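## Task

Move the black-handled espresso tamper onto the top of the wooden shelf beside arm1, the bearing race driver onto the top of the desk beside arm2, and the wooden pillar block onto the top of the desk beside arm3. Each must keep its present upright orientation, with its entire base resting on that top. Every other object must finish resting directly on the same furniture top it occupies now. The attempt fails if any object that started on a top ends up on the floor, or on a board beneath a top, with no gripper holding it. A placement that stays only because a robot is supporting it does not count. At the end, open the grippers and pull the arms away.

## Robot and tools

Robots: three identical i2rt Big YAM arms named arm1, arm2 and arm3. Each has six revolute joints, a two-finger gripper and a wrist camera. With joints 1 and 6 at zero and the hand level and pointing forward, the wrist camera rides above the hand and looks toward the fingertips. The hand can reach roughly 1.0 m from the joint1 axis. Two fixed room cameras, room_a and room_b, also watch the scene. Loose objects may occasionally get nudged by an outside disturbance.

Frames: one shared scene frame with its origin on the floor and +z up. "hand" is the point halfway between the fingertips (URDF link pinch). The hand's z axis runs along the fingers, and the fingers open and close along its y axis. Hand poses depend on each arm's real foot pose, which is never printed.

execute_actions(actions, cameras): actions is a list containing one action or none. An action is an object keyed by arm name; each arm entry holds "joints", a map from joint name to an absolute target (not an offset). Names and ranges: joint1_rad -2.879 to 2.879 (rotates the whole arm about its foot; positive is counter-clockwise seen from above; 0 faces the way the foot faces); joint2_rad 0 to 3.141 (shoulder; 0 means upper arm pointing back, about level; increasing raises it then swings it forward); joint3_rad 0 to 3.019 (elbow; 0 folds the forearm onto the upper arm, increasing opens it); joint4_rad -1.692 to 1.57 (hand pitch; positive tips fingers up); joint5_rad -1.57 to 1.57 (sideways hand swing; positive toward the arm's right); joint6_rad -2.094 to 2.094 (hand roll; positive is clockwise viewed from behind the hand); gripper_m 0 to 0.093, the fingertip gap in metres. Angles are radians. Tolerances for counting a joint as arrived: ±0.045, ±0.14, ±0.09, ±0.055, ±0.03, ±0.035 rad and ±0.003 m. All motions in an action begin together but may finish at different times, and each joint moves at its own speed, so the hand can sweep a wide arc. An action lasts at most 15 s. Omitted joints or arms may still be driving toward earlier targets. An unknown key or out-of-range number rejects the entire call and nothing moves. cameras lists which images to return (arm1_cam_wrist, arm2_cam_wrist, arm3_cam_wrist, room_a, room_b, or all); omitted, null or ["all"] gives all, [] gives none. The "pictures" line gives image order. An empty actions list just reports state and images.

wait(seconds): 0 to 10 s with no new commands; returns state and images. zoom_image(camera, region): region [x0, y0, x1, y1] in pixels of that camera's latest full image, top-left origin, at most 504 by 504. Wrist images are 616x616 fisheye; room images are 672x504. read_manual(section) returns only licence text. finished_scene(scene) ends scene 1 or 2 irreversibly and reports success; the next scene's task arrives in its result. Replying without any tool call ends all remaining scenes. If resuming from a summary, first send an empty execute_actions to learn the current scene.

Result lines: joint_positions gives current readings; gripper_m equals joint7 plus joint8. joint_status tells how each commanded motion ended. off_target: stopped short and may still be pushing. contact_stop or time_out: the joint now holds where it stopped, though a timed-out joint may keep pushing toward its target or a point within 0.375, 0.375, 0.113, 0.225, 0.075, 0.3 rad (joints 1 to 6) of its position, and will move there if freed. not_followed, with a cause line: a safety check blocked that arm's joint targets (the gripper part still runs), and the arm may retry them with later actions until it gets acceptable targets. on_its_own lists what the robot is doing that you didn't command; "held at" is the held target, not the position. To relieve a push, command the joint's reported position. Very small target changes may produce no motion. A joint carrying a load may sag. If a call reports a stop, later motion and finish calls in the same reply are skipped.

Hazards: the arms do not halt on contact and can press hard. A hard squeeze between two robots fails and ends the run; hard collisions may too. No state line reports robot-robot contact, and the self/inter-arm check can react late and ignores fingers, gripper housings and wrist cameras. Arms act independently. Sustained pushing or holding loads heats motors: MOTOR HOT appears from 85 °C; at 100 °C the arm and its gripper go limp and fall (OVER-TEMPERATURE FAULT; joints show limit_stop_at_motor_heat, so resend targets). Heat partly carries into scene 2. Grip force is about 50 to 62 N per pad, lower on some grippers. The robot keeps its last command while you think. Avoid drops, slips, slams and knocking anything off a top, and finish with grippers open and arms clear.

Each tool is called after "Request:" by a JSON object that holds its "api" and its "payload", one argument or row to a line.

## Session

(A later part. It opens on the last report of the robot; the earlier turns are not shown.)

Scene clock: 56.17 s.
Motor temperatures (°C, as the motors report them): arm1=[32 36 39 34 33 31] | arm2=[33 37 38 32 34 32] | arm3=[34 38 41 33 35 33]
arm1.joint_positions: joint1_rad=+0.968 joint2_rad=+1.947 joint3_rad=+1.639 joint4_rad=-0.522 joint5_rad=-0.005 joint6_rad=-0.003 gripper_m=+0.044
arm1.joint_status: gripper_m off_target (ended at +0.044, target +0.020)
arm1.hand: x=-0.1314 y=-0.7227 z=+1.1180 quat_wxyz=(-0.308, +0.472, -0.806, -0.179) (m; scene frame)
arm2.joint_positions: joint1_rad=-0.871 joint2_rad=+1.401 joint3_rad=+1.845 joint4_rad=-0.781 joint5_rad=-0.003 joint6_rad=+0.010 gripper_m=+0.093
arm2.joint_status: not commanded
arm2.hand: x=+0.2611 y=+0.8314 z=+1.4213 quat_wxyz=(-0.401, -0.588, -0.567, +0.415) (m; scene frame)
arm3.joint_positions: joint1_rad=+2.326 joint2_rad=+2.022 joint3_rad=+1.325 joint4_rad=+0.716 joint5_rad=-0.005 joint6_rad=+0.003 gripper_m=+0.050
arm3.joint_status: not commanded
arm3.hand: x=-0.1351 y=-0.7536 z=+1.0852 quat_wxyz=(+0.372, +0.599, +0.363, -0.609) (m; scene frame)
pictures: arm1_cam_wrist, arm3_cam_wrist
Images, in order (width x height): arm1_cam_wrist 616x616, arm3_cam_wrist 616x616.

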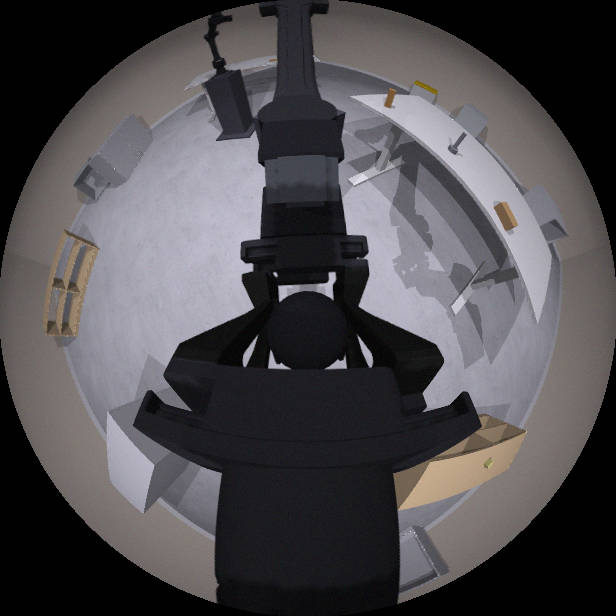

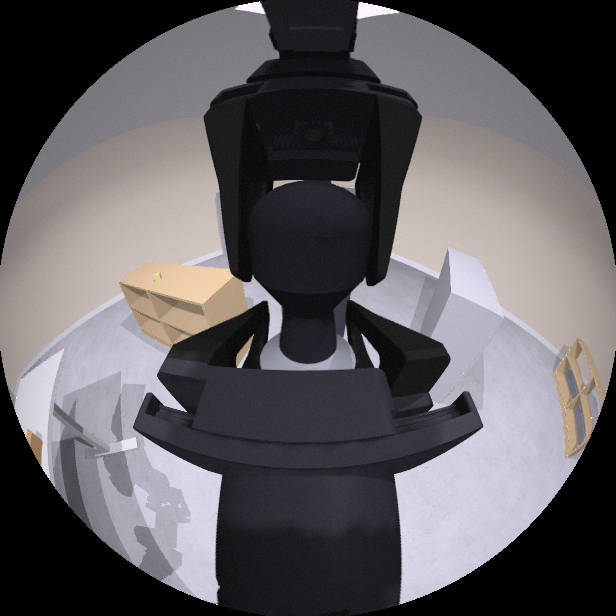

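Request:
{"api": "execute_actions", "payload": {
  "actions": [
    {"arm3":{"joints":{"gripper_m":0.093}}}
  ],
  "cameras": []
}}

Request:
{"api": "execute_actions", "payload": {
  "actions": [
    {"arm3":{"joints":{"joint2_rad":1.72,"joint3_rad":0.72,"joint4_rad":1.0}}}
  ],
  "cameras": []
}}

Request:
{"api": "execute_actions", "payload": {
  "actions": [
    {"arm3":{"joints":{"joint1_rad":-2.35}},"arm1":{"joints":{"joint1_rad":-0.64}}}
  ],
  "cameras": []
}}

Request:
{"api": "execute_actions", "payload": {
  "actions": [
    {"arm3":{"joints":{"joint2_rad":2.30,"joint3_rad":0.88,"joint4_rad":1.44}},"arm1":{"joints":{"joint2_rad":2.49,"joint3_rad":1.39,"joint4_rad":0.35}}}
  ]
}}

Request:
{"api": "zoom_image", "payload": {
  "camera": "room_a",
  "region": [170,190,250,250]
}}

Scene clock: 57.33 s.
Motor temperatures (°C, as the motors report them): arm1=[32 36 39 34 33 31] | arm2=[33 37 38 32 34 32] | arm3=[34 38 41 33 35 33]
arm1.joint_positions: joint1_rad=+0.967 joint2_rad=+1.978 joint3_rad=+1.639 joint4_rad=-0.522 joint5_rad=-0.004 joint6_rad=-0.003 gripper_m=+0.044
arm1.joint_status: not commanded
arm1.hand: x=-0.1303 y=-0.7230 z=+1.0956 quat_wxyz=(-0.296, +0.474, -0.811, -0.171) (m; scene frame)
arm2.joint_positions: joint1_rad=-0.871 joint2_rad=+1.401 joint3_rad=+1.845 joint4_rad=-0.781 joint5_rad=-0.003 joint6_rad=+0.010 gripper_m=+0.093
arm2.joint_status: not commanded
arm2.hand: x=+0.2611 y=+0.8314 z=+1.4213 quat_wxyz=(-0.401, -0.588, -0.567, +0.415) (m; scene frame)
arm3.joint_positions: joint1_rad=+2.326 joint2_rad=+2.020 joint3_rad=+1.325 joint4_rad=+0.734 joint5_rad=-0.004 joint6_rad=+0.003 gripper_m=+0.093
arm3.joint_status: all done
arm3.hand: x=-0.1351 y=-0.7534 z=+1.0912 quat_wxyz=(+0.376, +0.593, +0.360, -0.615) (m; scene frame)
pictures: none
No camera images: the call's "cameras" was empty. Leave "cameras" out to get every camera's image.

Scene clock: 58.80 s.
Motor temperatures (°C, as the motors report them): arm1=[32 37 40 34 33 31] | arm2=[33 37 38 32 34 32] | arm3=[34 38 41 33 35 33]
arm1.joint_positions: joint1_rad=+0.967 joint2_rad=+1.978 joint3_rad=+1.639 joint4_rad=-0.522 joint5_rad=-0.004 joint6_rad=-0.003 gripper_m=+0.044
arm1.joint_status: not commanded
arm1.hand: x=-0.1303 y=-0.7230 z=+1.0956 quat_wxyz=(-0.296, +0.474, -0.811, -0.171) (m; scene frame)
arm2.joint_positions: joint1_rad=-0.871 joint2_rad=+1.401 joint3_rad=+1.845 joint4_rad=-0.781 joint5_rad=-0.003 joint6_rad=+0.010 gripper_m=+0.093
arm2.joint_status: not commanded
arm2.hand: x=+0.2611 y=+0.8314 z=+1.4213 quat_wxyz=(-0.401, -0.588, -0.567, +0.415) (m; scene frame)
arm3.joint_positions: joint1_rad=+2.326 joint2_rad=+1.707 joint3_rad=+0.720 joint4_rad=+0.996 joint5_rad=-0.004 joint6_rad=+0.003 gripper_m=+0.093
arm3.joint_status: all done
arm3.hand: x=-0.0474 y=-0.5855 z=+1.0646 quat_wxyz=(+0.371, +0.602, +0.365, -0.606) (m; scene frame)
pictures: none
No camera images: the call's "cameras" was empty. Leave "cameras" out to get every camera's image.

Scene clock: 62.17 s.
Motor temperatures (°C, as the motors report them): arm1=[32 37 40 34 33 31] | arm2=[33 37 38 32 34 32] | arm3=[34 37 41 33 35 33]
arm1.joint_positions: joint1_rad=-0.649 joint2_rad=+1.986 joint3_rad=+1.639 joint4_rad=-0.522 joint5_rad=+0.004 joint6_rad=-0.003 gripper_m=+0.044
arm1.joint_status: all done
arm1.hand: x=+0.1323 y=-1.7832 z=+1.1024 quat_wxyz=(-0.330, -0.259, -0.902, +0.104) (m; scene frame)
arm2.joint_positions: joint1_rad=-0.871 joint2_rad=+1.401 joint3_rad=+1.845 joint4_rad=-0.781 joint5_rad=-0.003 joint6_rad=+0.010 gripper_m=+0.093
arm2.joint_status: not commanded
arm2.hand: x=+0.2611 y=+0.8314 z=+1.4213 quat_wxyz=(-0.401, -0.588, -0.567, +0.415) (m; scene frame)
arm3.joint_positions: joint1_rad=-2.352 joint2_rad=+1.707 joint3_rad=+0.720 joint4_rad=+0.996 joint5_rad=-0.001 joint6_rad=+0.003 gripper_m=+0.093
arm3.joint_status: all done
arm3.hand: x=+0.7673 y=-0.3148 z=+1.0646 quat_wxyz=(-0.693, -0.157, -0.686, +0.156) (m; scene frame)
pictures: none
No camera images: the call's "cameras" was empty. Leave "cameras" out to get every camera's image.

Scene clock: 63.67 s.
Motor temperatures (°C, as the motors report them): arm1=[32 37 40 34 33 31] | arm2=[33 37 38 32 34 32] | arm3=[34 37 41 33 35 33]
arm1.joint_positions: joint1_rad=-0.649 joint2_rad=+2.524 joint3_rad=+1.353 joint4_rad=+0.320 joint5_rad=+0.004 joint6_rad=-0.002 gripper_m=+0.044
arm1.joint_status: all done
arm1.hand: x=+0.0688 y=-1.7480 z=+0.7273 quat_wxyz=(-0.338, -0.258, -0.899, +0.106) (m; scene frame)
arm2.joint_positions: joint1_rad=-0.871 joint2_rad=+1.401 joint3_rad=+1.845 joint4_rad=-0.781 joint5_rad=-0.003 joint6_rad=+0.010 gripper_m=+0.093
arm2.joint_status: not commanded
arm2.hand: x=+0.2611 y=+0.8314 z=+1.4213 quat_wxyz=(-0.401, -0.588, -0.567, +0.415) (m; scene frame)
arm3.joint_positions: joint1_rad=-2.352 joint2_rad=+2.297 joint3_rad=+0.874 joint4_rad=+1.424 joint5_rad=-0.001 joint6_rad=+0.003 gripper_m=+0.093
arm3.joint_status: all done
arm3.hand: x=+0.7936 y=-0.3274 z=+0.8753 quat_wxyz=(-0.690, -0.158, -0.689, +0.155) (m; scene frame)
pictures: arm1_cam_wrist, arm2_cam_wrist, arm3_cam_wrist, room_a, room_b
Images, in order (width x height): arm1_cam_wrist 616x616, arm2_cam_wrist 616x616, arm3_cam_wrist 616x616, room_a 672x504, room_b 672x504.

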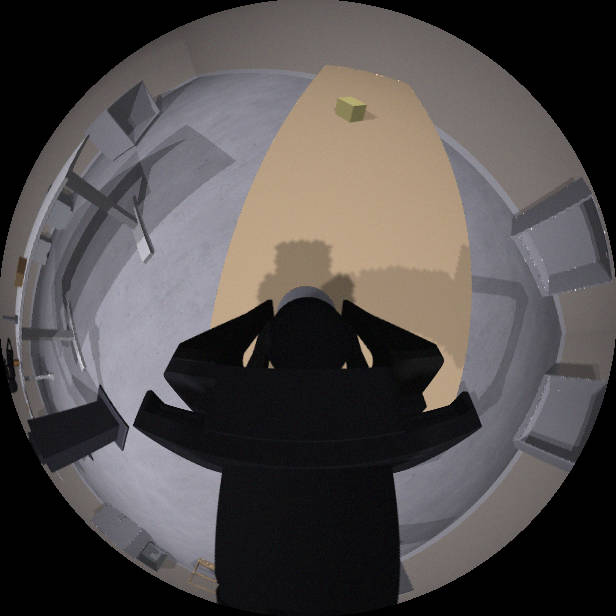

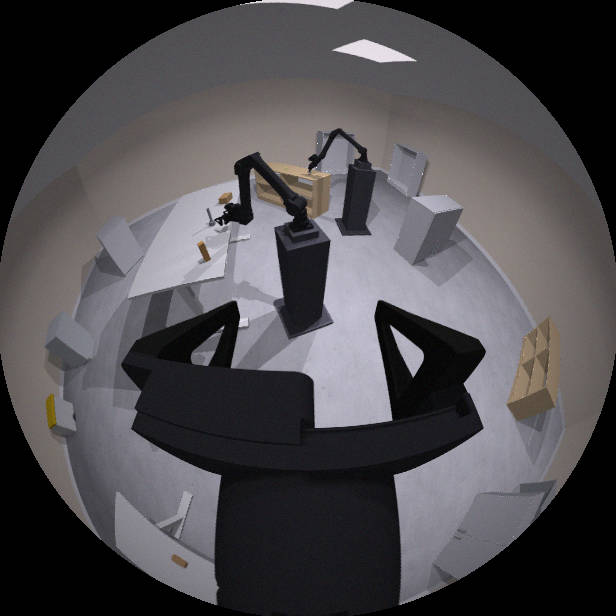

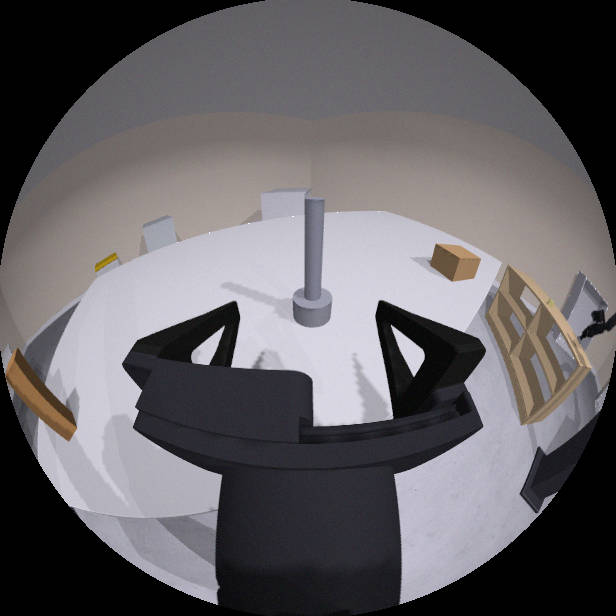

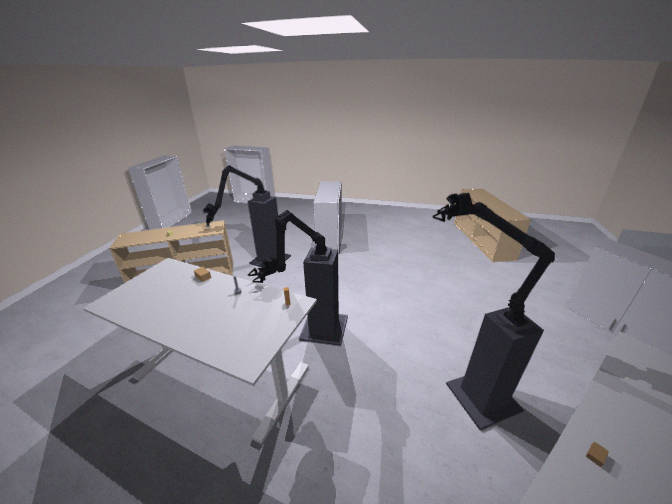

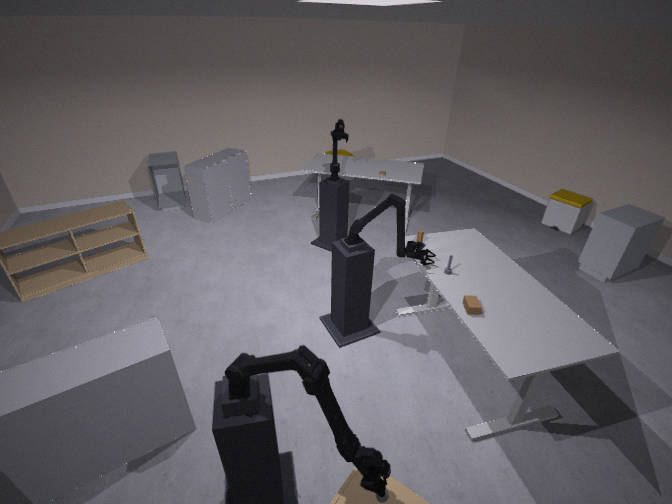

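Region (170, 190, 250, 250) of room_a's 672x504 image, scaled by 6.300, with more detail than that image has; it fills the top 378 rows of this view, and the rest is white.

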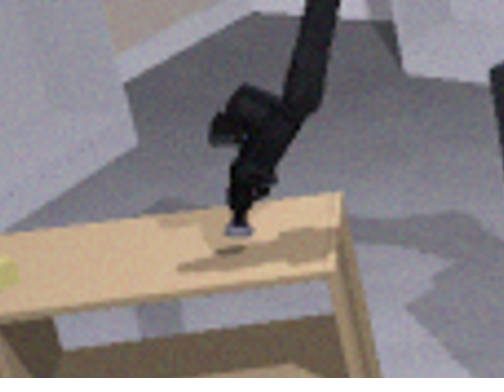

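Request:
{"api": "execute_actions", "payload": {
  "actions": [
    {"arm3":{"joints":{"joint1_rad":-2.37,"joint2_rad":2.46,"joint3_rad":1.31,"joint4_rad":1.19}},"arm1":{"joints":{"joint2_rad":2.545}}}
  ],
  "cameras": ["arm3_cam_wrist","room_a"]
}}

Request:
{"api": "zoom_image", "payload": {
  "camera": "room_a",
  "region": [170,190,250,250]
}}

Scene clock: 65.10 s.
Motor temperatures (°C, as the motors report them): arm1=[32 37 39 34 33 31] | arm2=[33 37 37 32 34 32] | arm3=[34 37 40 33 35 33]
arm1.joint_positions: joint1_rad=-0.649 joint2_rad=+2.577 joint3_rad=+1.353 joint4_rad=+0.322 joint5_rad=+0.004 joint6_rad=-0.002 gripper_m=+0.044
arm1.joint_status: all done
arm1.hand: x=+0.0516 y=-1.7376 z=+0.6933 quat_wxyz=(-0.315, -0.260, -0.907, +0.099) (m; scene frame)
arm2.joint_positions: joint1_rad=-0.871 joint2_rad=+1.401 joint3_rad=+1.845 joint4_rad=-0.781 joint5_rad=-0.003 joint6_rad=+0.010 gripper_m=+0.093
arm2.joint_status: not commanded
arm2.hand: x=+0.2611 y=+0.8314 z=+1.4213 quat_wxyz=(-0.401, -0.588, -0.567, +0.415) (m; scene frame)
arm3.joint_positions: joint1_rad=-2.358 joint2_rad=+2.455 joint3_rad=+1.294 joint4_rad=+1.198 joint5_rad=-0.001 joint6_rad=+0.003 gripper_m=+0.093
arm3.joint_status: all done
arm3.hand: x=+0.9084 y=-0.3873 z=+0.8609 quat_wxyz=(-0.702, -0.157, -0.676, +0.160) (m; scene frame)
pictures: arm3_cam_wrist, room_a
Images, in order (width x height): arm3_cam_wrist 616x616, room_a 672x504.

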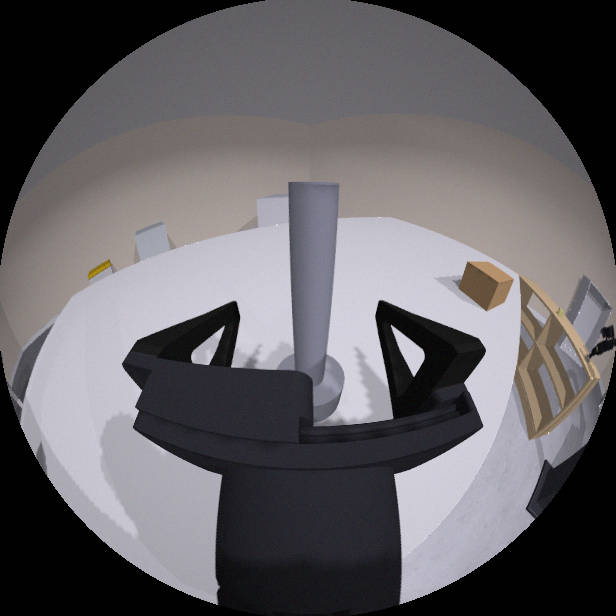

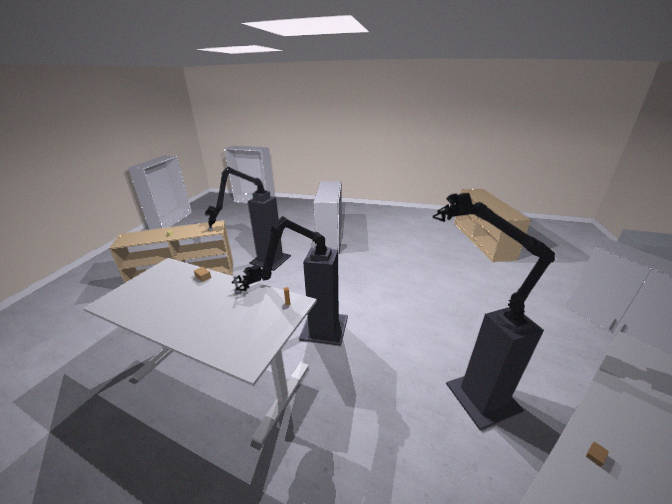

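Region (170, 190, 250, 250) of room_a's 672x504 image, scaled by 6.300, with more detail than that image has; it fills the top 378 rows of this view, and the rest is white.

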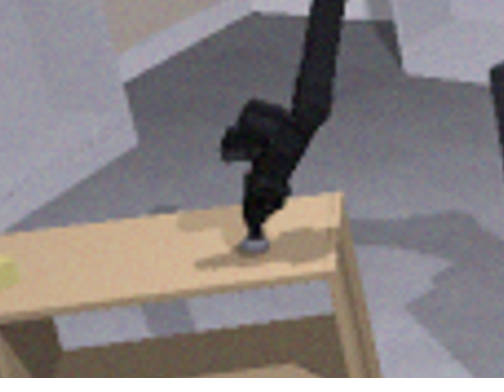

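Request:
{"api": "execute_actions", "payload": {
  "actions": [
    {"arm3":{"joints":{"joint2_rad":2.485,"joint4_rad":1.17}},"arm1":{"joints":{"joint2_rad":2.565}}}
  ],
  "cameras": []
}}

Request:
{"api": "execute_actions", "payload": {
  "actions": [
    {"arm3":{"joints":{"gripper_m":0}},"arm1":{"joints":{"gripper_m":0.093}}}
  ],
  "cameras": ["arm3_cam_wrist","arm1_cam_wrist"]
}}

Scene clock: 65.77 s.
Motor temperatures (°C, as the motors report them): arm1=[32 37 39 34 33 31] | arm2=[33 37 37 32 34 32] | arm3=[34 37 40 33 35 33]
arm1.joint_positions: joint1_rad=-0.649 joint2_rad=+2.582 joint3_rad=+1.353 joint4_rad=+0.322 joint5_rad=+0.004 joint6_rad=-0.002 gripper_m=+0.044
arm1.joint_status: all done
arm1.hand: x=+0.0497 y=-1.7365 z=+0.6898 quat_wxyz=(-0.313, -0.261, -0.908, +0.099) (m; scene frame)
arm2.joint_positions: joint1_rad=-0.871 joint2_rad=+1.401 joint3_rad=+1.845 joint4_rad=-0.781 joint5_rad=-0.003 joint6_rad=+0.010 gripper_m=+0.093
arm2.joint_status: not commanded
arm2.hand: x=+0.2611 y=+0.8314 z=+1.4213 quat_wxyz=(-0.401, -0.588, -0.567, +0.415) (m; scene frame)
arm3.joint_positions: joint1_rad=-2.358 joint2_rad=+2.455 joint3_rad=+1.294 joint4_rad=+1.180 joint5_rad=-0.001 joint6_rad=+0.003 gripper_m=+0.093
arm3.joint_status: all done
arm3.hand: x=+0.9085 y=-0.3873 z=+0.8565 quat_wxyz=(-0.696, -0.158, -0.682, +0.159) (m; scene frame)
pictures: none
No camera images: the call's "cameras" was empty. Leave "cameras" out to get every camera's image.

Scene clock: 66.47 s.
Motor temperatures (°C, as the motors report them): arm1=[32 37 39 34 33 31] | arm2=[33 37 37 32 34 32] | arm3=[34 38 40 33 35 33]
arm1.joint_positions: joint1_rad=-0.649 joint2_rad=+2.582 joint3_rad=+1.359 joint4_rad=+0.331 joint5_rad=+0.004 joint6_rad=-0.002 gripper_m=+0.093
arm1.joint_status: all done
arm1.hand: x=+0.0542 y=-1.7393 z=+0.6930 quat_wxyz=(-0.319, -0.260, -0.906, +0.101) (m; scene frame)
arm2.joint_positions: joint1_rad=-0.871 joint2_rad=+1.401 joint3_rad=+1.845 joint4_rad=-0.781 joint5_rad=-0.003 joint6_rad=+0.010 gripper_m=+0.093
arm2.joint_status: not commanded
arm2.hand: x=+0.2611 y=+0.8314 z=+1.4213 quat_wxyz=(-0.401, -0.588, -0.567, +0.415) (m; scene frame)
arm3.joint_positions: joint1_rad=-2.358 joint2_rad=+2.455 joint3_rad=+1.294 joint4_rad=+1.180 joint5_rad=+0.000 joint6_rad=+0.004 gripper_m=+0.018
arm3.joint_status: gripper_m off_target (ended at +0.018, target +0.000)
arm3.hand: x=+0.9083 y=-0.3877 z=+0.8564 quat_wxyz=(-0.696, -0.159, -0.682, +0.159) (m; scene frame)
pictures: arm1_cam_wrist, arm3_cam_wrist
Images, in order (width x height): arm1_cam_wrist 616x616, arm3_cam_wrist 616x616.

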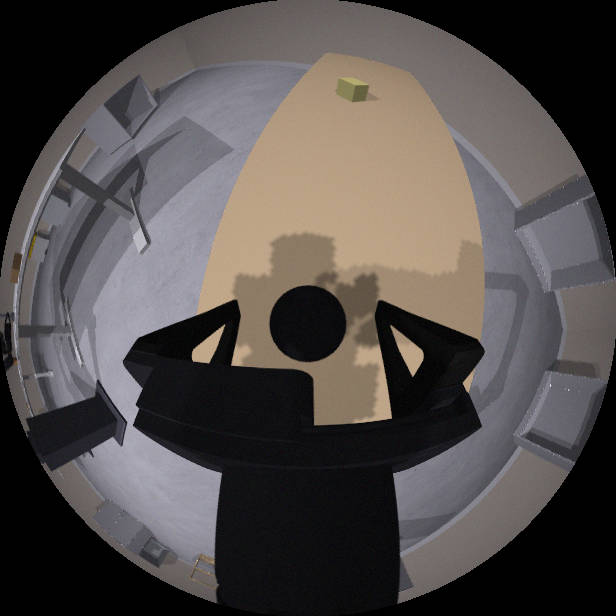

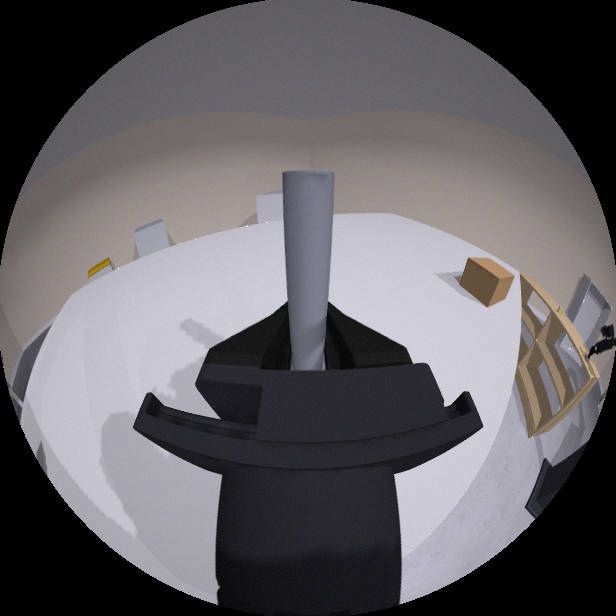

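Request:
{"api": "execute_actions", "payload": {
  "actions": [
    {"arm3":{"joints":{"joint2_rad":2.0,"joint3_rad":1.36,"joint4_rad":0.74}},"arm1":{"joints":{"joint2_rad":2.0}},"arm2":{"joints":{"joint2_rad":1.5,"joint3_rad":1.61,"joint4_rad":-0.88}}}
  ],
  "cameras": []
}}

Request:
{"api": "execute_actions", "payload": {
  "actions": [
    {"arm3":{"joints":{"joint1_rad":-0.345}}}
  ]
}}

Scene clock: 68.23 s.
Motor temperatures (°C, as the motors report them): arm1=[32 38 38 34 33 31] | arm2=[33 37 37 32 34 32] | arm3=[34 38 41 33 35 33]
arm1.joint_positions: joint1_rad=-0.649 joint2_rad=+2.013 joint3_rad=+1.379 joint4_rad=+0.347 joint5_rad=+0.004 joint6_rad=-0.002 gripper_m=+0.093
arm1.joint_status: all done
arm1.hand: x=+0.1614 y=-1.8011 z=+1.1176 quat_wxyz=(-0.575, -0.219, -0.769, +0.174) (m; scene frame)
arm2.joint_positions: joint1_rad=-0.871 joint2_rad=+1.491 joint3_rad=+1.604 joint4_rad=-0.877 joint5_rad=-0.003 joint6_rad=+0.010 gripper_m=+0.093
arm2.joint_status: all done
arm2.hand: x=+0.2584 y=+0.8174 z=+1.2098 quat_wxyz=(-0.271, -0.663, -0.638, +0.282) (m; scene frame)
arm3.joint_positions: joint1_rad=-2.358 joint2_rad=+2.010 joint3_rad=+1.316 joint4_rad=+0.724 joint5_rad=+0.000 joint6_rad=+0.005 gripper_m=+0.018
arm3.joint_status: all done
arm3.hand: x=+0.9335 y=-0.4000 z=+1.0922 quat_wxyz=(-0.700, -0.158, -0.678, +0.160) (m; scene frame)
pictures: none
No camera images: the call's "cameras" was empty. Leave "cameras" out to get every camera's image.

Scene clock: 70.57 s.
Motor temperatures (°C, as the motors report them): arm1=[32 38 38 34 33 31] | arm2=[33 36 37 32 34 32] | arm3=[34 38 41 33 35 33]
arm1.joint_positions: joint1_rad=-0.649 joint2_rad=+2.013 joint3_rad=+1.379 joint4_rad=+0.347 joint5_rad=+0.004 joint6_rad=-0.002 gripper_m=+0.093
arm1.joint_status: not commanded
arm1.hand: x=+0.1614 y=-1.8011 z=+1.1176 quat_wxyz=(-0.575, -0.219, -0.769, +0.174) (m; scene frame)
arm2.joint_positions: joint1_rad=-0.871 joint2_rad=+1.491 joint3_rad=+1.604 joint4_rad=-0.877 joint5_rad=-0.003 joint6_rad=+0.010 gripper_m=+0.093
arm2.joint_status: not commanded
arm2.hand: x=+0.2584 y=+0.8174 z=+1.2098 quat_wxyz=(-0.271, -0.663, -0.638, +0.282) (m; scene frame)
arm3.joint_positions: joint1_rad=-0.339 joint2_rad=+2.010 joint3_rad=+1.316 joint4_rad=+0.724 joint5_rad=-0.004 joint6_rad=+0.005 gripper_m=+0.018
arm3.joint_status: all done
arm3.hand: x=+0.2327 y=+0.7280 z=+1.0918 quat_wxyz=(-0.507, +0.491, -0.494, -0.508) (m; scene frame)
pictures: arm1_cam_wrist, arm2_cam_wrist, arm3_cam_wrist, room_a, room_b
Images, in order (width x height): arm1_cam_wrist 616x616, arm2_cam_wrist 616x616, arm3_cam_wrist 616x616, room_a 672x504, room_b 672x504.

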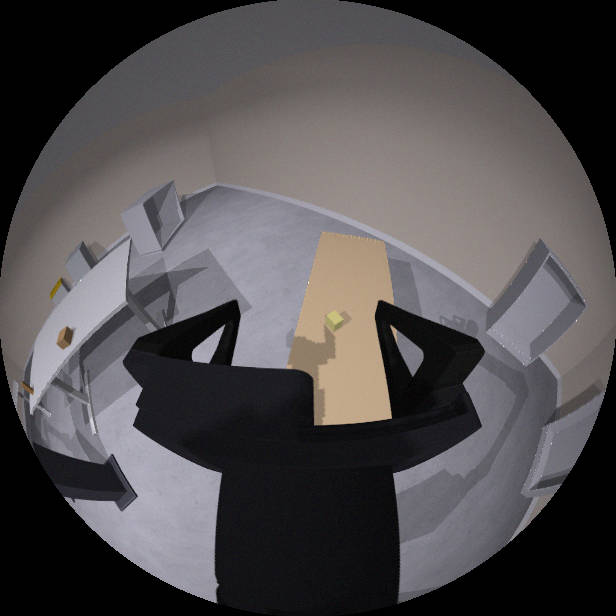

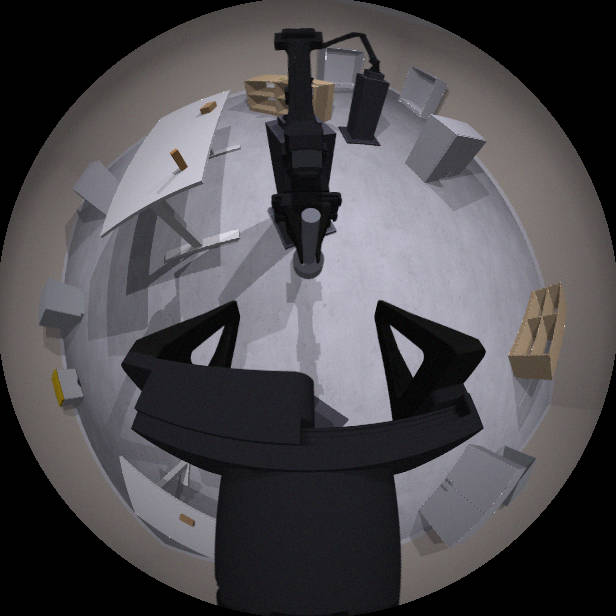

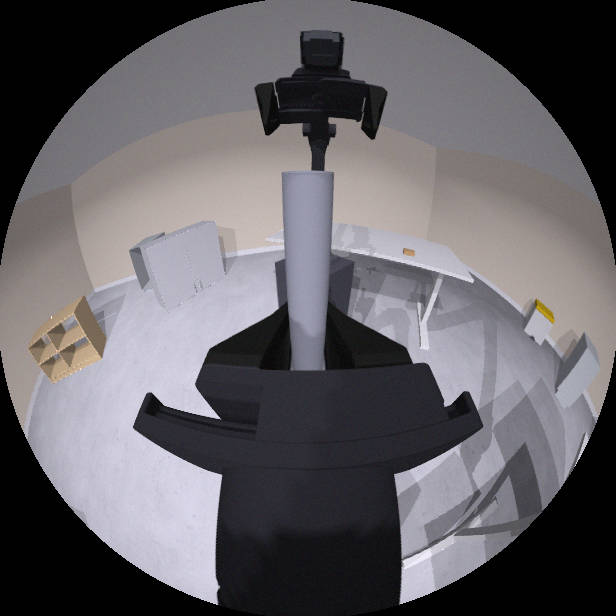

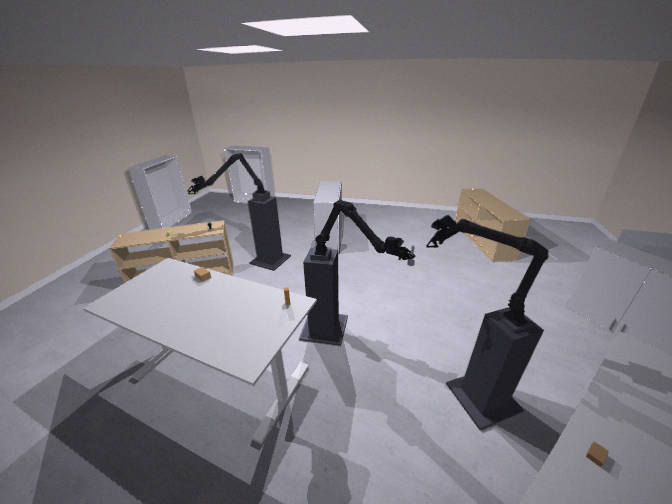

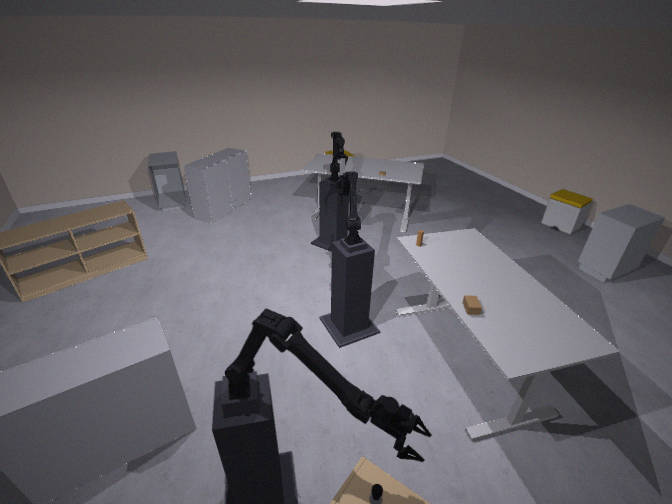

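Request:
{"api": "execute_actions", "payload": {
  "actions": [
    {"arm2":{"joints":{"joint1_rad":-0.885,"joint2_rad":1.80,"joint3_rad":1.835,"joint4_rad":-0.78}}}
  ],
  "cameras": ["arm3_cam_wrist","arm2_cam_wrist"]
}}

Scene clock: 72.03 s.
Motor temperatures (°C, as the motors report them): arm1=[32 38 38 34 33 31] | arm2=[33 37 38 32 34 32] | arm3=[34 38 42 33 35 33]
arm1.joint_positions: joint1_rad=-0.649 joint2_rad=+2.013 joint3_rad=+1.379 joint4_rad=+0.347 joint5_rad=+0.004 joint6_rad=-0.002 gripper_m=+0.093
arm1.joint_status: not commanded
arm1.hand: x=+0.1614 y=-1.8011 z=+1.1176 quat_wxyz=(-0.575, -0.219, -0.769, +0.174) (m; scene frame)
arm2.joint_positions: joint1_rad=-0.877 joint2_rad=+1.797 joint3_rad=+1.782 joint4_rad=-0.788 joint5_rad=-0.003 joint6_rad=+0.010 gripper_m=+0.093
arm2.joint_status: all done
arm2.hand: x=+0.2492 y=+0.7087 z=+1.1249 quat_wxyz=(-0.257, -0.671, -0.641, +0.270) (m; scene frame)
arm3.joint_positions: joint1_rad=-0.339 joint2_rad=+2.010 joint3_rad=+1.316 joint4_rad=+0.724 joint5_rad=-0.004 joint6_rad=+0.005 gripper_m=+0.018
arm3.joint_status: not commanded
arm3.hand: x=+0.2327 y=+0.7280 z=+1.0918 quat_wxyz=(-0.507, +0.491, -0.494, -0.508) (m; scene frame)
pictures: arm2_cam_wrist, arm3_cam_wrist
Images, in order (width x height): arm2_cam_wrist 616x616, arm3_cam_wrist 616x616.

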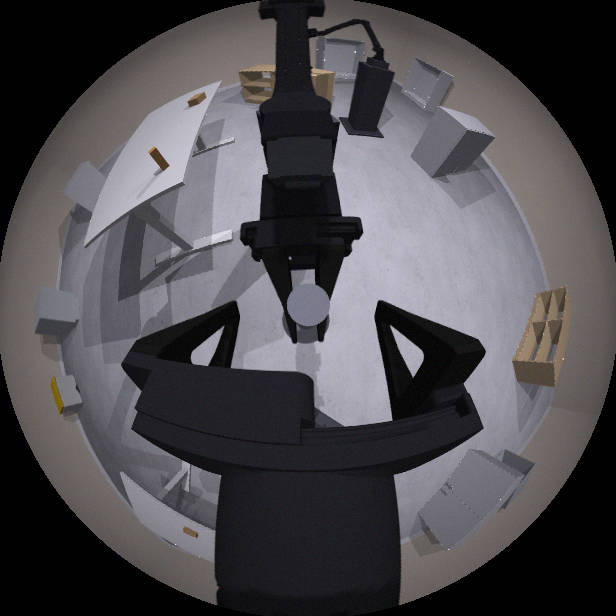

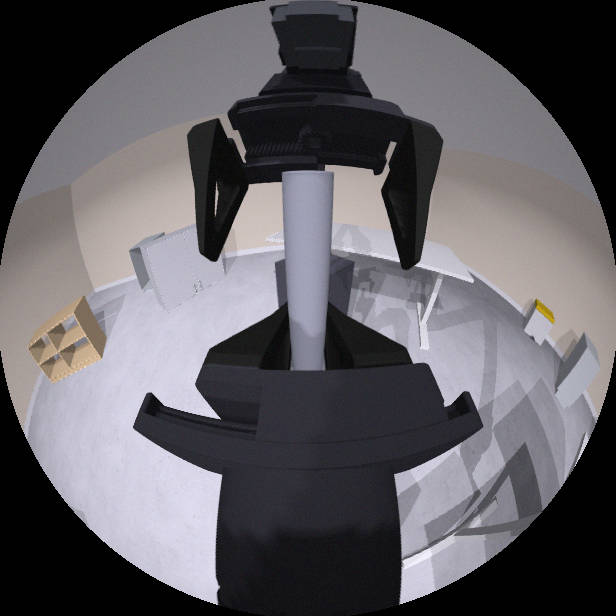

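Forward ~1.5 cm.

Request:
{"api": "execute_actions", "payload": {
  "actions": [
    {"arm2":{"joints":{"joint2_rad":1.83,"joint3_rad":1.885}}}
  ],
  "cameras": ["arm2_cam_wrist"]
}}

Request:
{"api": "execute_actions", "payload": {
  "actions": [
    {"arm2":{"joints":{"gripper_m":0}}}
  ],
  "cameras": ["arm3_cam_wrist","arm2_cam_wrist"]
}}

Scene clock: 72.77 s.
Motor temperatures (°C, as the motors report them): arm1=[32 38 38 34 33 31] | arm2=[33 37 38 32 34 32] | arm3=[34 38 42 33 35 33]
arm1.joint_positions: joint1_rad=-0.649 joint2_rad=+2.013 joint3_rad=+1.379 joint4_rad=+0.347 joint5_rad=+0.004 joint6_rad=-0.002 gripper_m=+0.093
arm1.joint_status: not commanded
arm1.hand: x=+0.1614 y=-1.8011 z=+1.1176 quat_wxyz=(-0.575, -0.219, -0.769, +0.174) (m; scene frame)
arm2.joint_positions: joint1_rad=-0.877 joint2_rad=+1.812 joint3_rad=+1.828 joint4_rad=-0.788 joint5_rad=-0.003 joint6_rad=+0.010 gripper_m=+0.093
arm2.joint_status: all done
arm2.hand: x=+0.2489 y=+0.6982 z=+1.1398 quat_wxyz=(-0.267, -0.666, -0.637, +0.281) (m; scene frame)
arm3.joint_positions: joint1_rad=-0.339 joint2_rad=+2.010 joint3_rad=+1.316 joint4_rad=+0.724 joint5_rad=-0.004 joint6_rad=+0.005 gripper_m=+0.018
arm3.joint_status: not commanded
arm3.hand: x=+0.2327 y=+0.7280 z=+1.0918 quat_wxyz=(-0.507, +0.491, -0.494, -0.508) (m; scene frame)
pictures: arm2_cam_wrist
Images, in order (width x height): arm2_cam_wrist 616x616.

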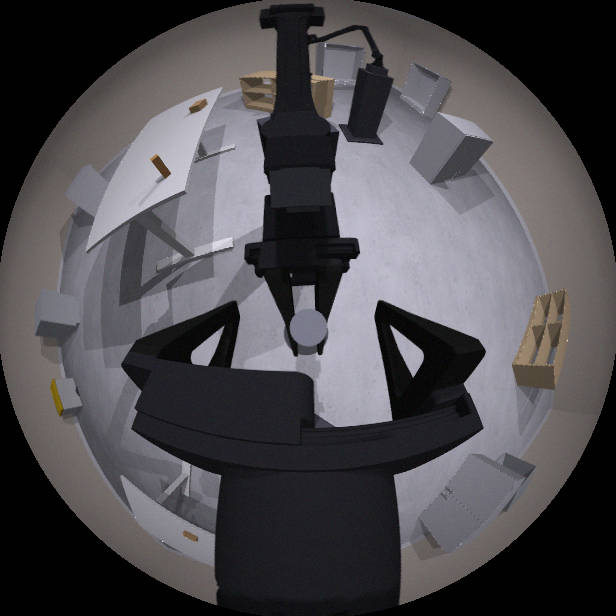

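Scene clock: 73.47 s.
Motor temperatures (°C, as the motors report them): arm1=[32 38 38 34 33 31] | arm2=[33 37 38 32 34 32] | arm3=[34 38 42 33 35 33]
arm1.joint_positions: joint1_rad=-0.649 joint2_rad=+2.013 joint3_rad=+1.379 joint4_rad=+0.347 joint5_rad=+0.004 joint6_rad=-0.002 gripper_m=+0.093
arm1.joint_status: not commanded
arm1.hand: x=+0.1614 y=-1.8011 z=+1.1176 quat_wxyz=(-0.575, -0.219, -0.769, +0.174) (m; scene frame)
arm2.joint_positions: joint1_rad=-0.877 joint2_rad=+1.812 joint3_rad=+1.828 joint4_rad=-0.788 joint5_rad=-0.002 joint6_rad=+0.010 gripper_m=+0.019
arm2.joint_status: gripper_m off_target (ended at +0.019, target +0.000)
arm2.hand: x=+0.2487 y=+0.6982 z=+1.1398 quat_wxyz=(-0.267, -0.667, -0.637, +0.281) (m; scene frame)
arm3.joint_positions: joint1_rad=-0.339 joint2_rad=+2.010 joint3_rad=+1.316 joint4_rad=+0.724 joint5_rad=-0.003 joint6_rad=+0.005 gripper_m=+0.018
arm3.joint_status: not commanded
arm3.hand: x=+0.2329 y=+0.7280 z=+1.0918 quat_wxyz=(-0.507, +0.491, -0.494, -0.508) (m; scene frame)
pictures: arm2_cam_wrist, arm3_cam_wrist
Images, in order (width x height): arm2_cam_wrist 616x616, arm3_cam_wrist 616x616.

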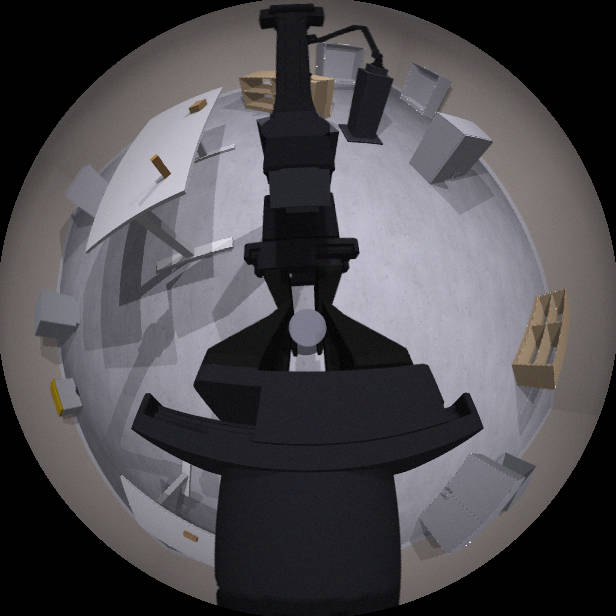

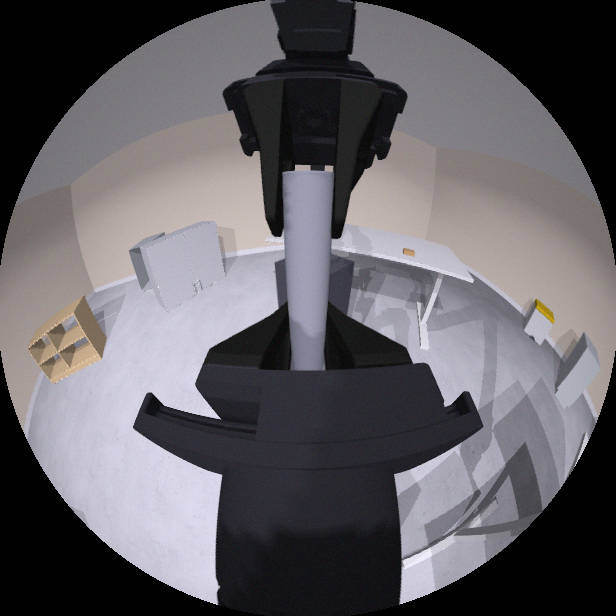

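Request:
{"api": "execute_actions", "payload": {
  "actions": [
    {"arm3":{"joints":{"gripper_m":0.093}},"arm2":{"joints":{"joint2_rad":1.79}}}
  ],
  "cameras": []
}}

Request:
{"api": "execute_actions", "payload": {
  "actions": [
    {"arm3":{"joints":{"joint2_rad":1.72,"joint3_rad":0.72,"joint4_rad":1.0}}}
  ],
  "cameras": []
}}

Request:
{"api": "execute_actions", "payload": {
  "actions": [
    {"arm2":{"joints":{"joint1_rad":1.66}}}
  ],
  "cameras": []
}}

Request:
{"api": "execute_actions", "payload": {
  "actions": [
    {"arm2":{"joints":{"joint3_rad":1.19,"joint4_rad":-0.07}}}
  ],
  "cameras": ["room_a"]
}}

Request:
{"api": "zoom_image", "payload": {
  "camera": "room_a",
  "region": [560,340,672,450]
}}

Scene clock: 74.37 s.
Motor temperatures (°C, as the motors report them): arm1=[32 38 38 34 33 31] | arm2=[33 37 38 32 34 32] | arm3=[34 38 42 33 35 33]
arm1.joint_positions: joint1_rad=-0.649 joint2_rad=+2.013 joint3_rad=+1.379 joint4_rad=+0.347 joint5_rad=+0.004 joint6_rad=-0.002 gripper_m=+0.093
arm1.joint_status: not commanded
arm1.hand: x=+0.1614 y=-1.8011 z=+1.1176 quat_wxyz=(-0.575, -0.219, -0.769, +0.174) (m; scene frame)
arm2.joint_positions: joint1_rad=-0.877 joint2_rad=+1.813 joint3_rad=+1.828 joint4_rad=-0.789 joint5_rad=-0.002 joint6_rad=+0.010 gripper_m=+0.019
arm2.joint_status: all done
arm2.hand: x=+0.2487 y=+0.6980 z=+1.1386 quat_wxyz=(-0.266, -0.667, -0.637, +0.280) (m; scene frame)
arm3.joint_positions: joint1_rad=-0.339 joint2_rad=+2.008 joint3_rad=+1.317 joint4_rad=+0.726 joint5_rad=-0.003 joint6_rad=+0.005 gripper_m=+0.093
arm3.joint_status: all done
arm3.hand: x=+0.2329 y=+0.7278 z=+1.0945 quat_wxyz=(-0.508, +0.489, -0.493, -0.509) (m; scene frame)
pictures: none
No camera images: the call's "cameras" was empty. Leave "cameras" out to get every camera's image.

Scene clock: 75.90 s.
Motor temperatures (°C, as the motors report them): arm1=[32 38 37 34 33 31] | arm2=[33 37 39 32 34 32] | arm3=[34 38 42 33 35 33]
arm1.joint_positions: joint1_rad=-0.649 joint2_rad=+2.013 joint3_rad=+1.379 joint4_rad=+0.347 joint5_rad=+0.004 joint6_rad=-0.002 gripper_m=+0.093
arm1.joint_status: not commanded
arm1.hand: x=+0.1614 y=-1.8011 z=+1.1176 quat_wxyz=(-0.575, -0.219, -0.769, +0.174) (m; scene frame)
arm2.joint_positions: joint1_rad=-0.877 joint2_rad=+1.813 joint3_rad=+1.828 joint4_rad=-0.789 joint5_rad=-0.002 joint6_rad=+0.010 gripper_m=+0.019
arm2.joint_status: not commanded
arm2.hand: x=+0.2487 y=+0.6980 z=+1.1386 quat_wxyz=(-0.266, -0.667, -0.637, +0.280) (m; scene frame)
arm3.joint_positions: joint1_rad=-0.339 joint2_rad=+1.710 joint3_rad=+0.719 joint4_rad=+0.998 joint5_rad=-0.003 joint6_rad=+0.005 gripper_m=+0.093
arm3.joint_status: all done
arm3.hand: x=+0.2319 y=+0.5410 z=+1.0626 quat_wxyz=(-0.501, +0.497, -0.500, -0.502) (m; scene frame)
pictures: none
No camera images: the call's "cameras" was empty. Leave "cameras" out to get every camera's image.

Scene clock: 78.60 s.
Motor temperatures (°C, as the motors report them): arm1=[32 38 37 34 33 31] | arm2=[34 37 39 32 34 32] | arm3=[34 38 42 33 35 33]
arm1.joint_positions: joint1_rad=-0.649 joint2_rad=+2.013 joint3_rad=+1.379 joint4_rad=+0.347 joint5_rad=+0.004 joint6_rad=-0.002 gripper_m=+0.093
arm1.joint_status: not commanded
arm1.hand: x=+0.1614 y=-1.8011 z=+1.1176 quat_wxyz=(-0.575, -0.219, -0.769, +0.174) (m; scene frame)
arm2.joint_positions: joint1_rad=+1.654 joint2_rad=+1.832 joint3_rad=+1.828 joint4_rad=-0.789 joint5_rad=+0.000 joint6_rad=+0.009 gripper_m=+0.019
arm2.joint_status: all done
arm2.hand: x=+0.7286 y=+2.0214 z=+1.1253 quat_wxyz=(-0.336, +0.405, -0.833, -0.173) (m; scene frame)
arm3.joint_positions: joint1_rad=-0.339 joint2_rad=+1.710 joint3_rad=+0.719 joint4_rad=+0.998 joint5_rad=-0.003 joint6_rad=+0.005 gripper_m=+0.093
arm3.joint_status: not commanded
arm3.hand: x=+0.2319 y=+0.5410 z=+1.0626 quat_wxyz=(-0.501, +0.497, -0.500, -0.502) (m; scene frame)
pictures: none
No camera images: the call's "cameras" was empty. Leave "cameras" out to get every camera's image.

Scene clock: 80.10 s.
Motor temperatures (°C, as the motors report them): arm1=[32 38 37 34 33 31] | arm2=[34 38 39 32 34 32] | arm3=[34 38 42 33 35 33]
arm1.joint_positions: joint1_rad=-0.649 joint2_rad=+2.013 joint3_rad=+1.379 joint4_rad=+0.347 joint5_rad=+0.004 joint6_rad=-0.002 gripper_m=+0.093
arm1.joint_status: not commanded
arm1.hand: x=+0.1614 y=-1.8011 z=+1.1176 quat_wxyz=(-0.575, -0.219, -0.769, +0.174) (m; scene frame)
arm2.joint_positions: joint1_rad=+1.654 joint2_rad=+1.824 joint3_rad=+1.172 joint4_rad=-0.105 joint5_rad=+0.000 joint6_rad=+0.009 gripper_m=+0.019
arm2.joint_status: all done
arm2.hand: x=+0.6808 y=+1.9627 z=+0.9025 quat_wxyz=(-0.350, +0.402, -0.827, -0.181) (m; scene frame)
arm3.joint_positions: joint1_rad=-0.339 joint2_rad=+1.710 joint3_rad=+0.719 joint4_rad=+0.998 joint5_rad=-0.003 joint6_rad=+0.005 gripper_m=+0.093
arm3.joint_status: not commanded
arm3.hand: x=+0.2319 y=+0.5410 z=+1.0626 quat_wxyz=(-0.501, +0.497, -0.500, -0.502) (m; scene frame)
pictures: room_a
Images, in order (width x height): room_a 672x504.

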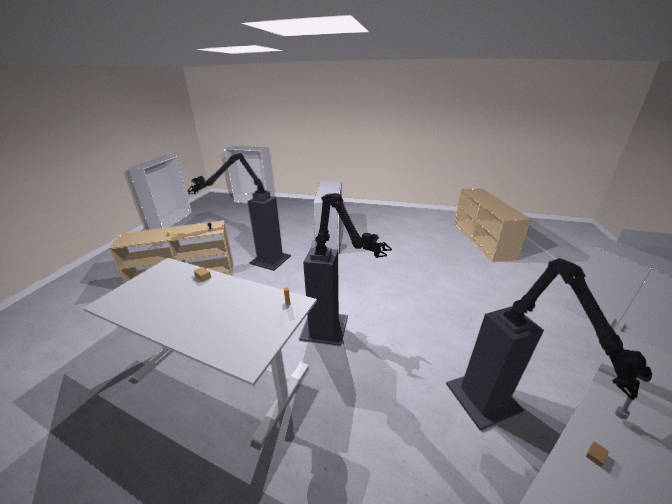

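Region (560, 340, 672, 450) of room_a's 672x504 image, scaled by 4.500, with more detail than that image has; it fills the top 495 rows of this view, and the rest is white.

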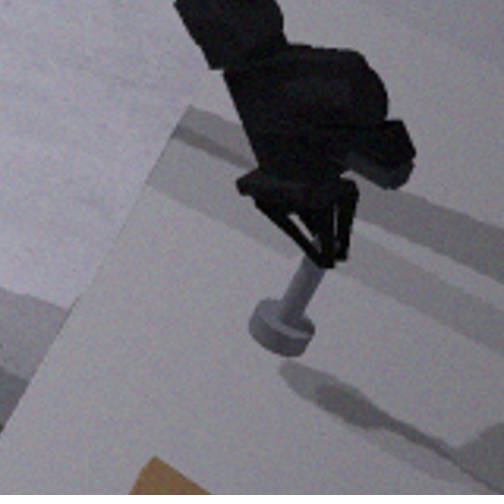

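Request:
{"api": "execute_actions", "payload": {
  "actions": [
    {"arm2":{"joints":{"joint2_rad":1.89,"joint4_rad":0.0}}}
  ],
  "cameras": ["room_a"]
}}

Request:
{"api": "zoom_image", "payload": {
  "camera": "room_a",
  "region": [560,340,672,450]
}}

Scene clock: 81.20 s.
Motor temperatures (°C, as the motors report them): arm1=[32 38 37 34 33 31] | arm2=[34 38 39 32 34 32] | arm3=[34 38 41 33 35 33]
arm1.joint_positions: joint1_rad=-0.649 joint2_rad=+2.013 joint3_rad=+1.379 joint4_rad=+0.347 joint5_rad=+0.004 joint6_rad=-0.002 gripper_m=+0.093
arm1.joint_status: not commanded
arm1.hand: x=+0.1614 y=-1.8011 z=+1.1176 quat_wxyz=(-0.575, -0.219, -0.769, +0.174) (m; scene frame)
arm2.joint_positions: joint1_rad=+1.654 joint2_rad=+1.905 joint3_rad=+1.172 joint4_rad=-0.022 joint5_rad=+0.000 joint6_rad=+0.009 gripper_m=+0.019
arm2.joint_status: all done
arm2.hand: x=+0.6856 y=+1.9695 z=+0.8650 quat_wxyz=(-0.351, +0.402, -0.826, -0.181) (m; scene frame)
arm3.joint_positions: joint1_rad=-0.339 joint2_rad=+1.710 joint3_rad=+0.719 joint4_rad=+0.998 joint5_rad=-0.003 joint6_rad=+0.005 gripper_m=+0.093
arm3.joint_status: not commanded
arm3.hand: x=+0.2319 y=+0.5410 z=+1.0626 quat_wxyz=(-0.501, +0.497, -0.500, -0.502) (m; scene frame)
pictures: room_a
Images, in order (width x height): room_a 672x504.

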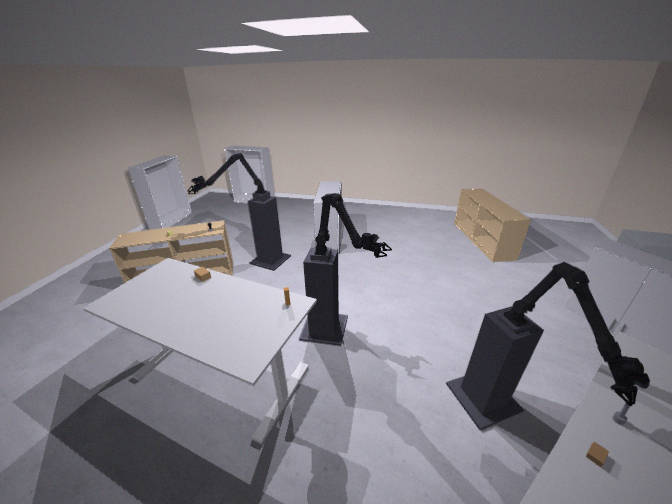

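Region (560, 340, 672, 450) of room_a's 672x504 image, scaled by 4.500, with more detail than that image has; it fills the top 495 rows of this view, and the rest is white.

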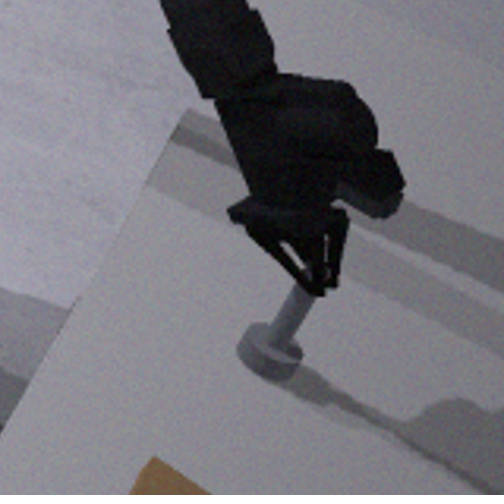

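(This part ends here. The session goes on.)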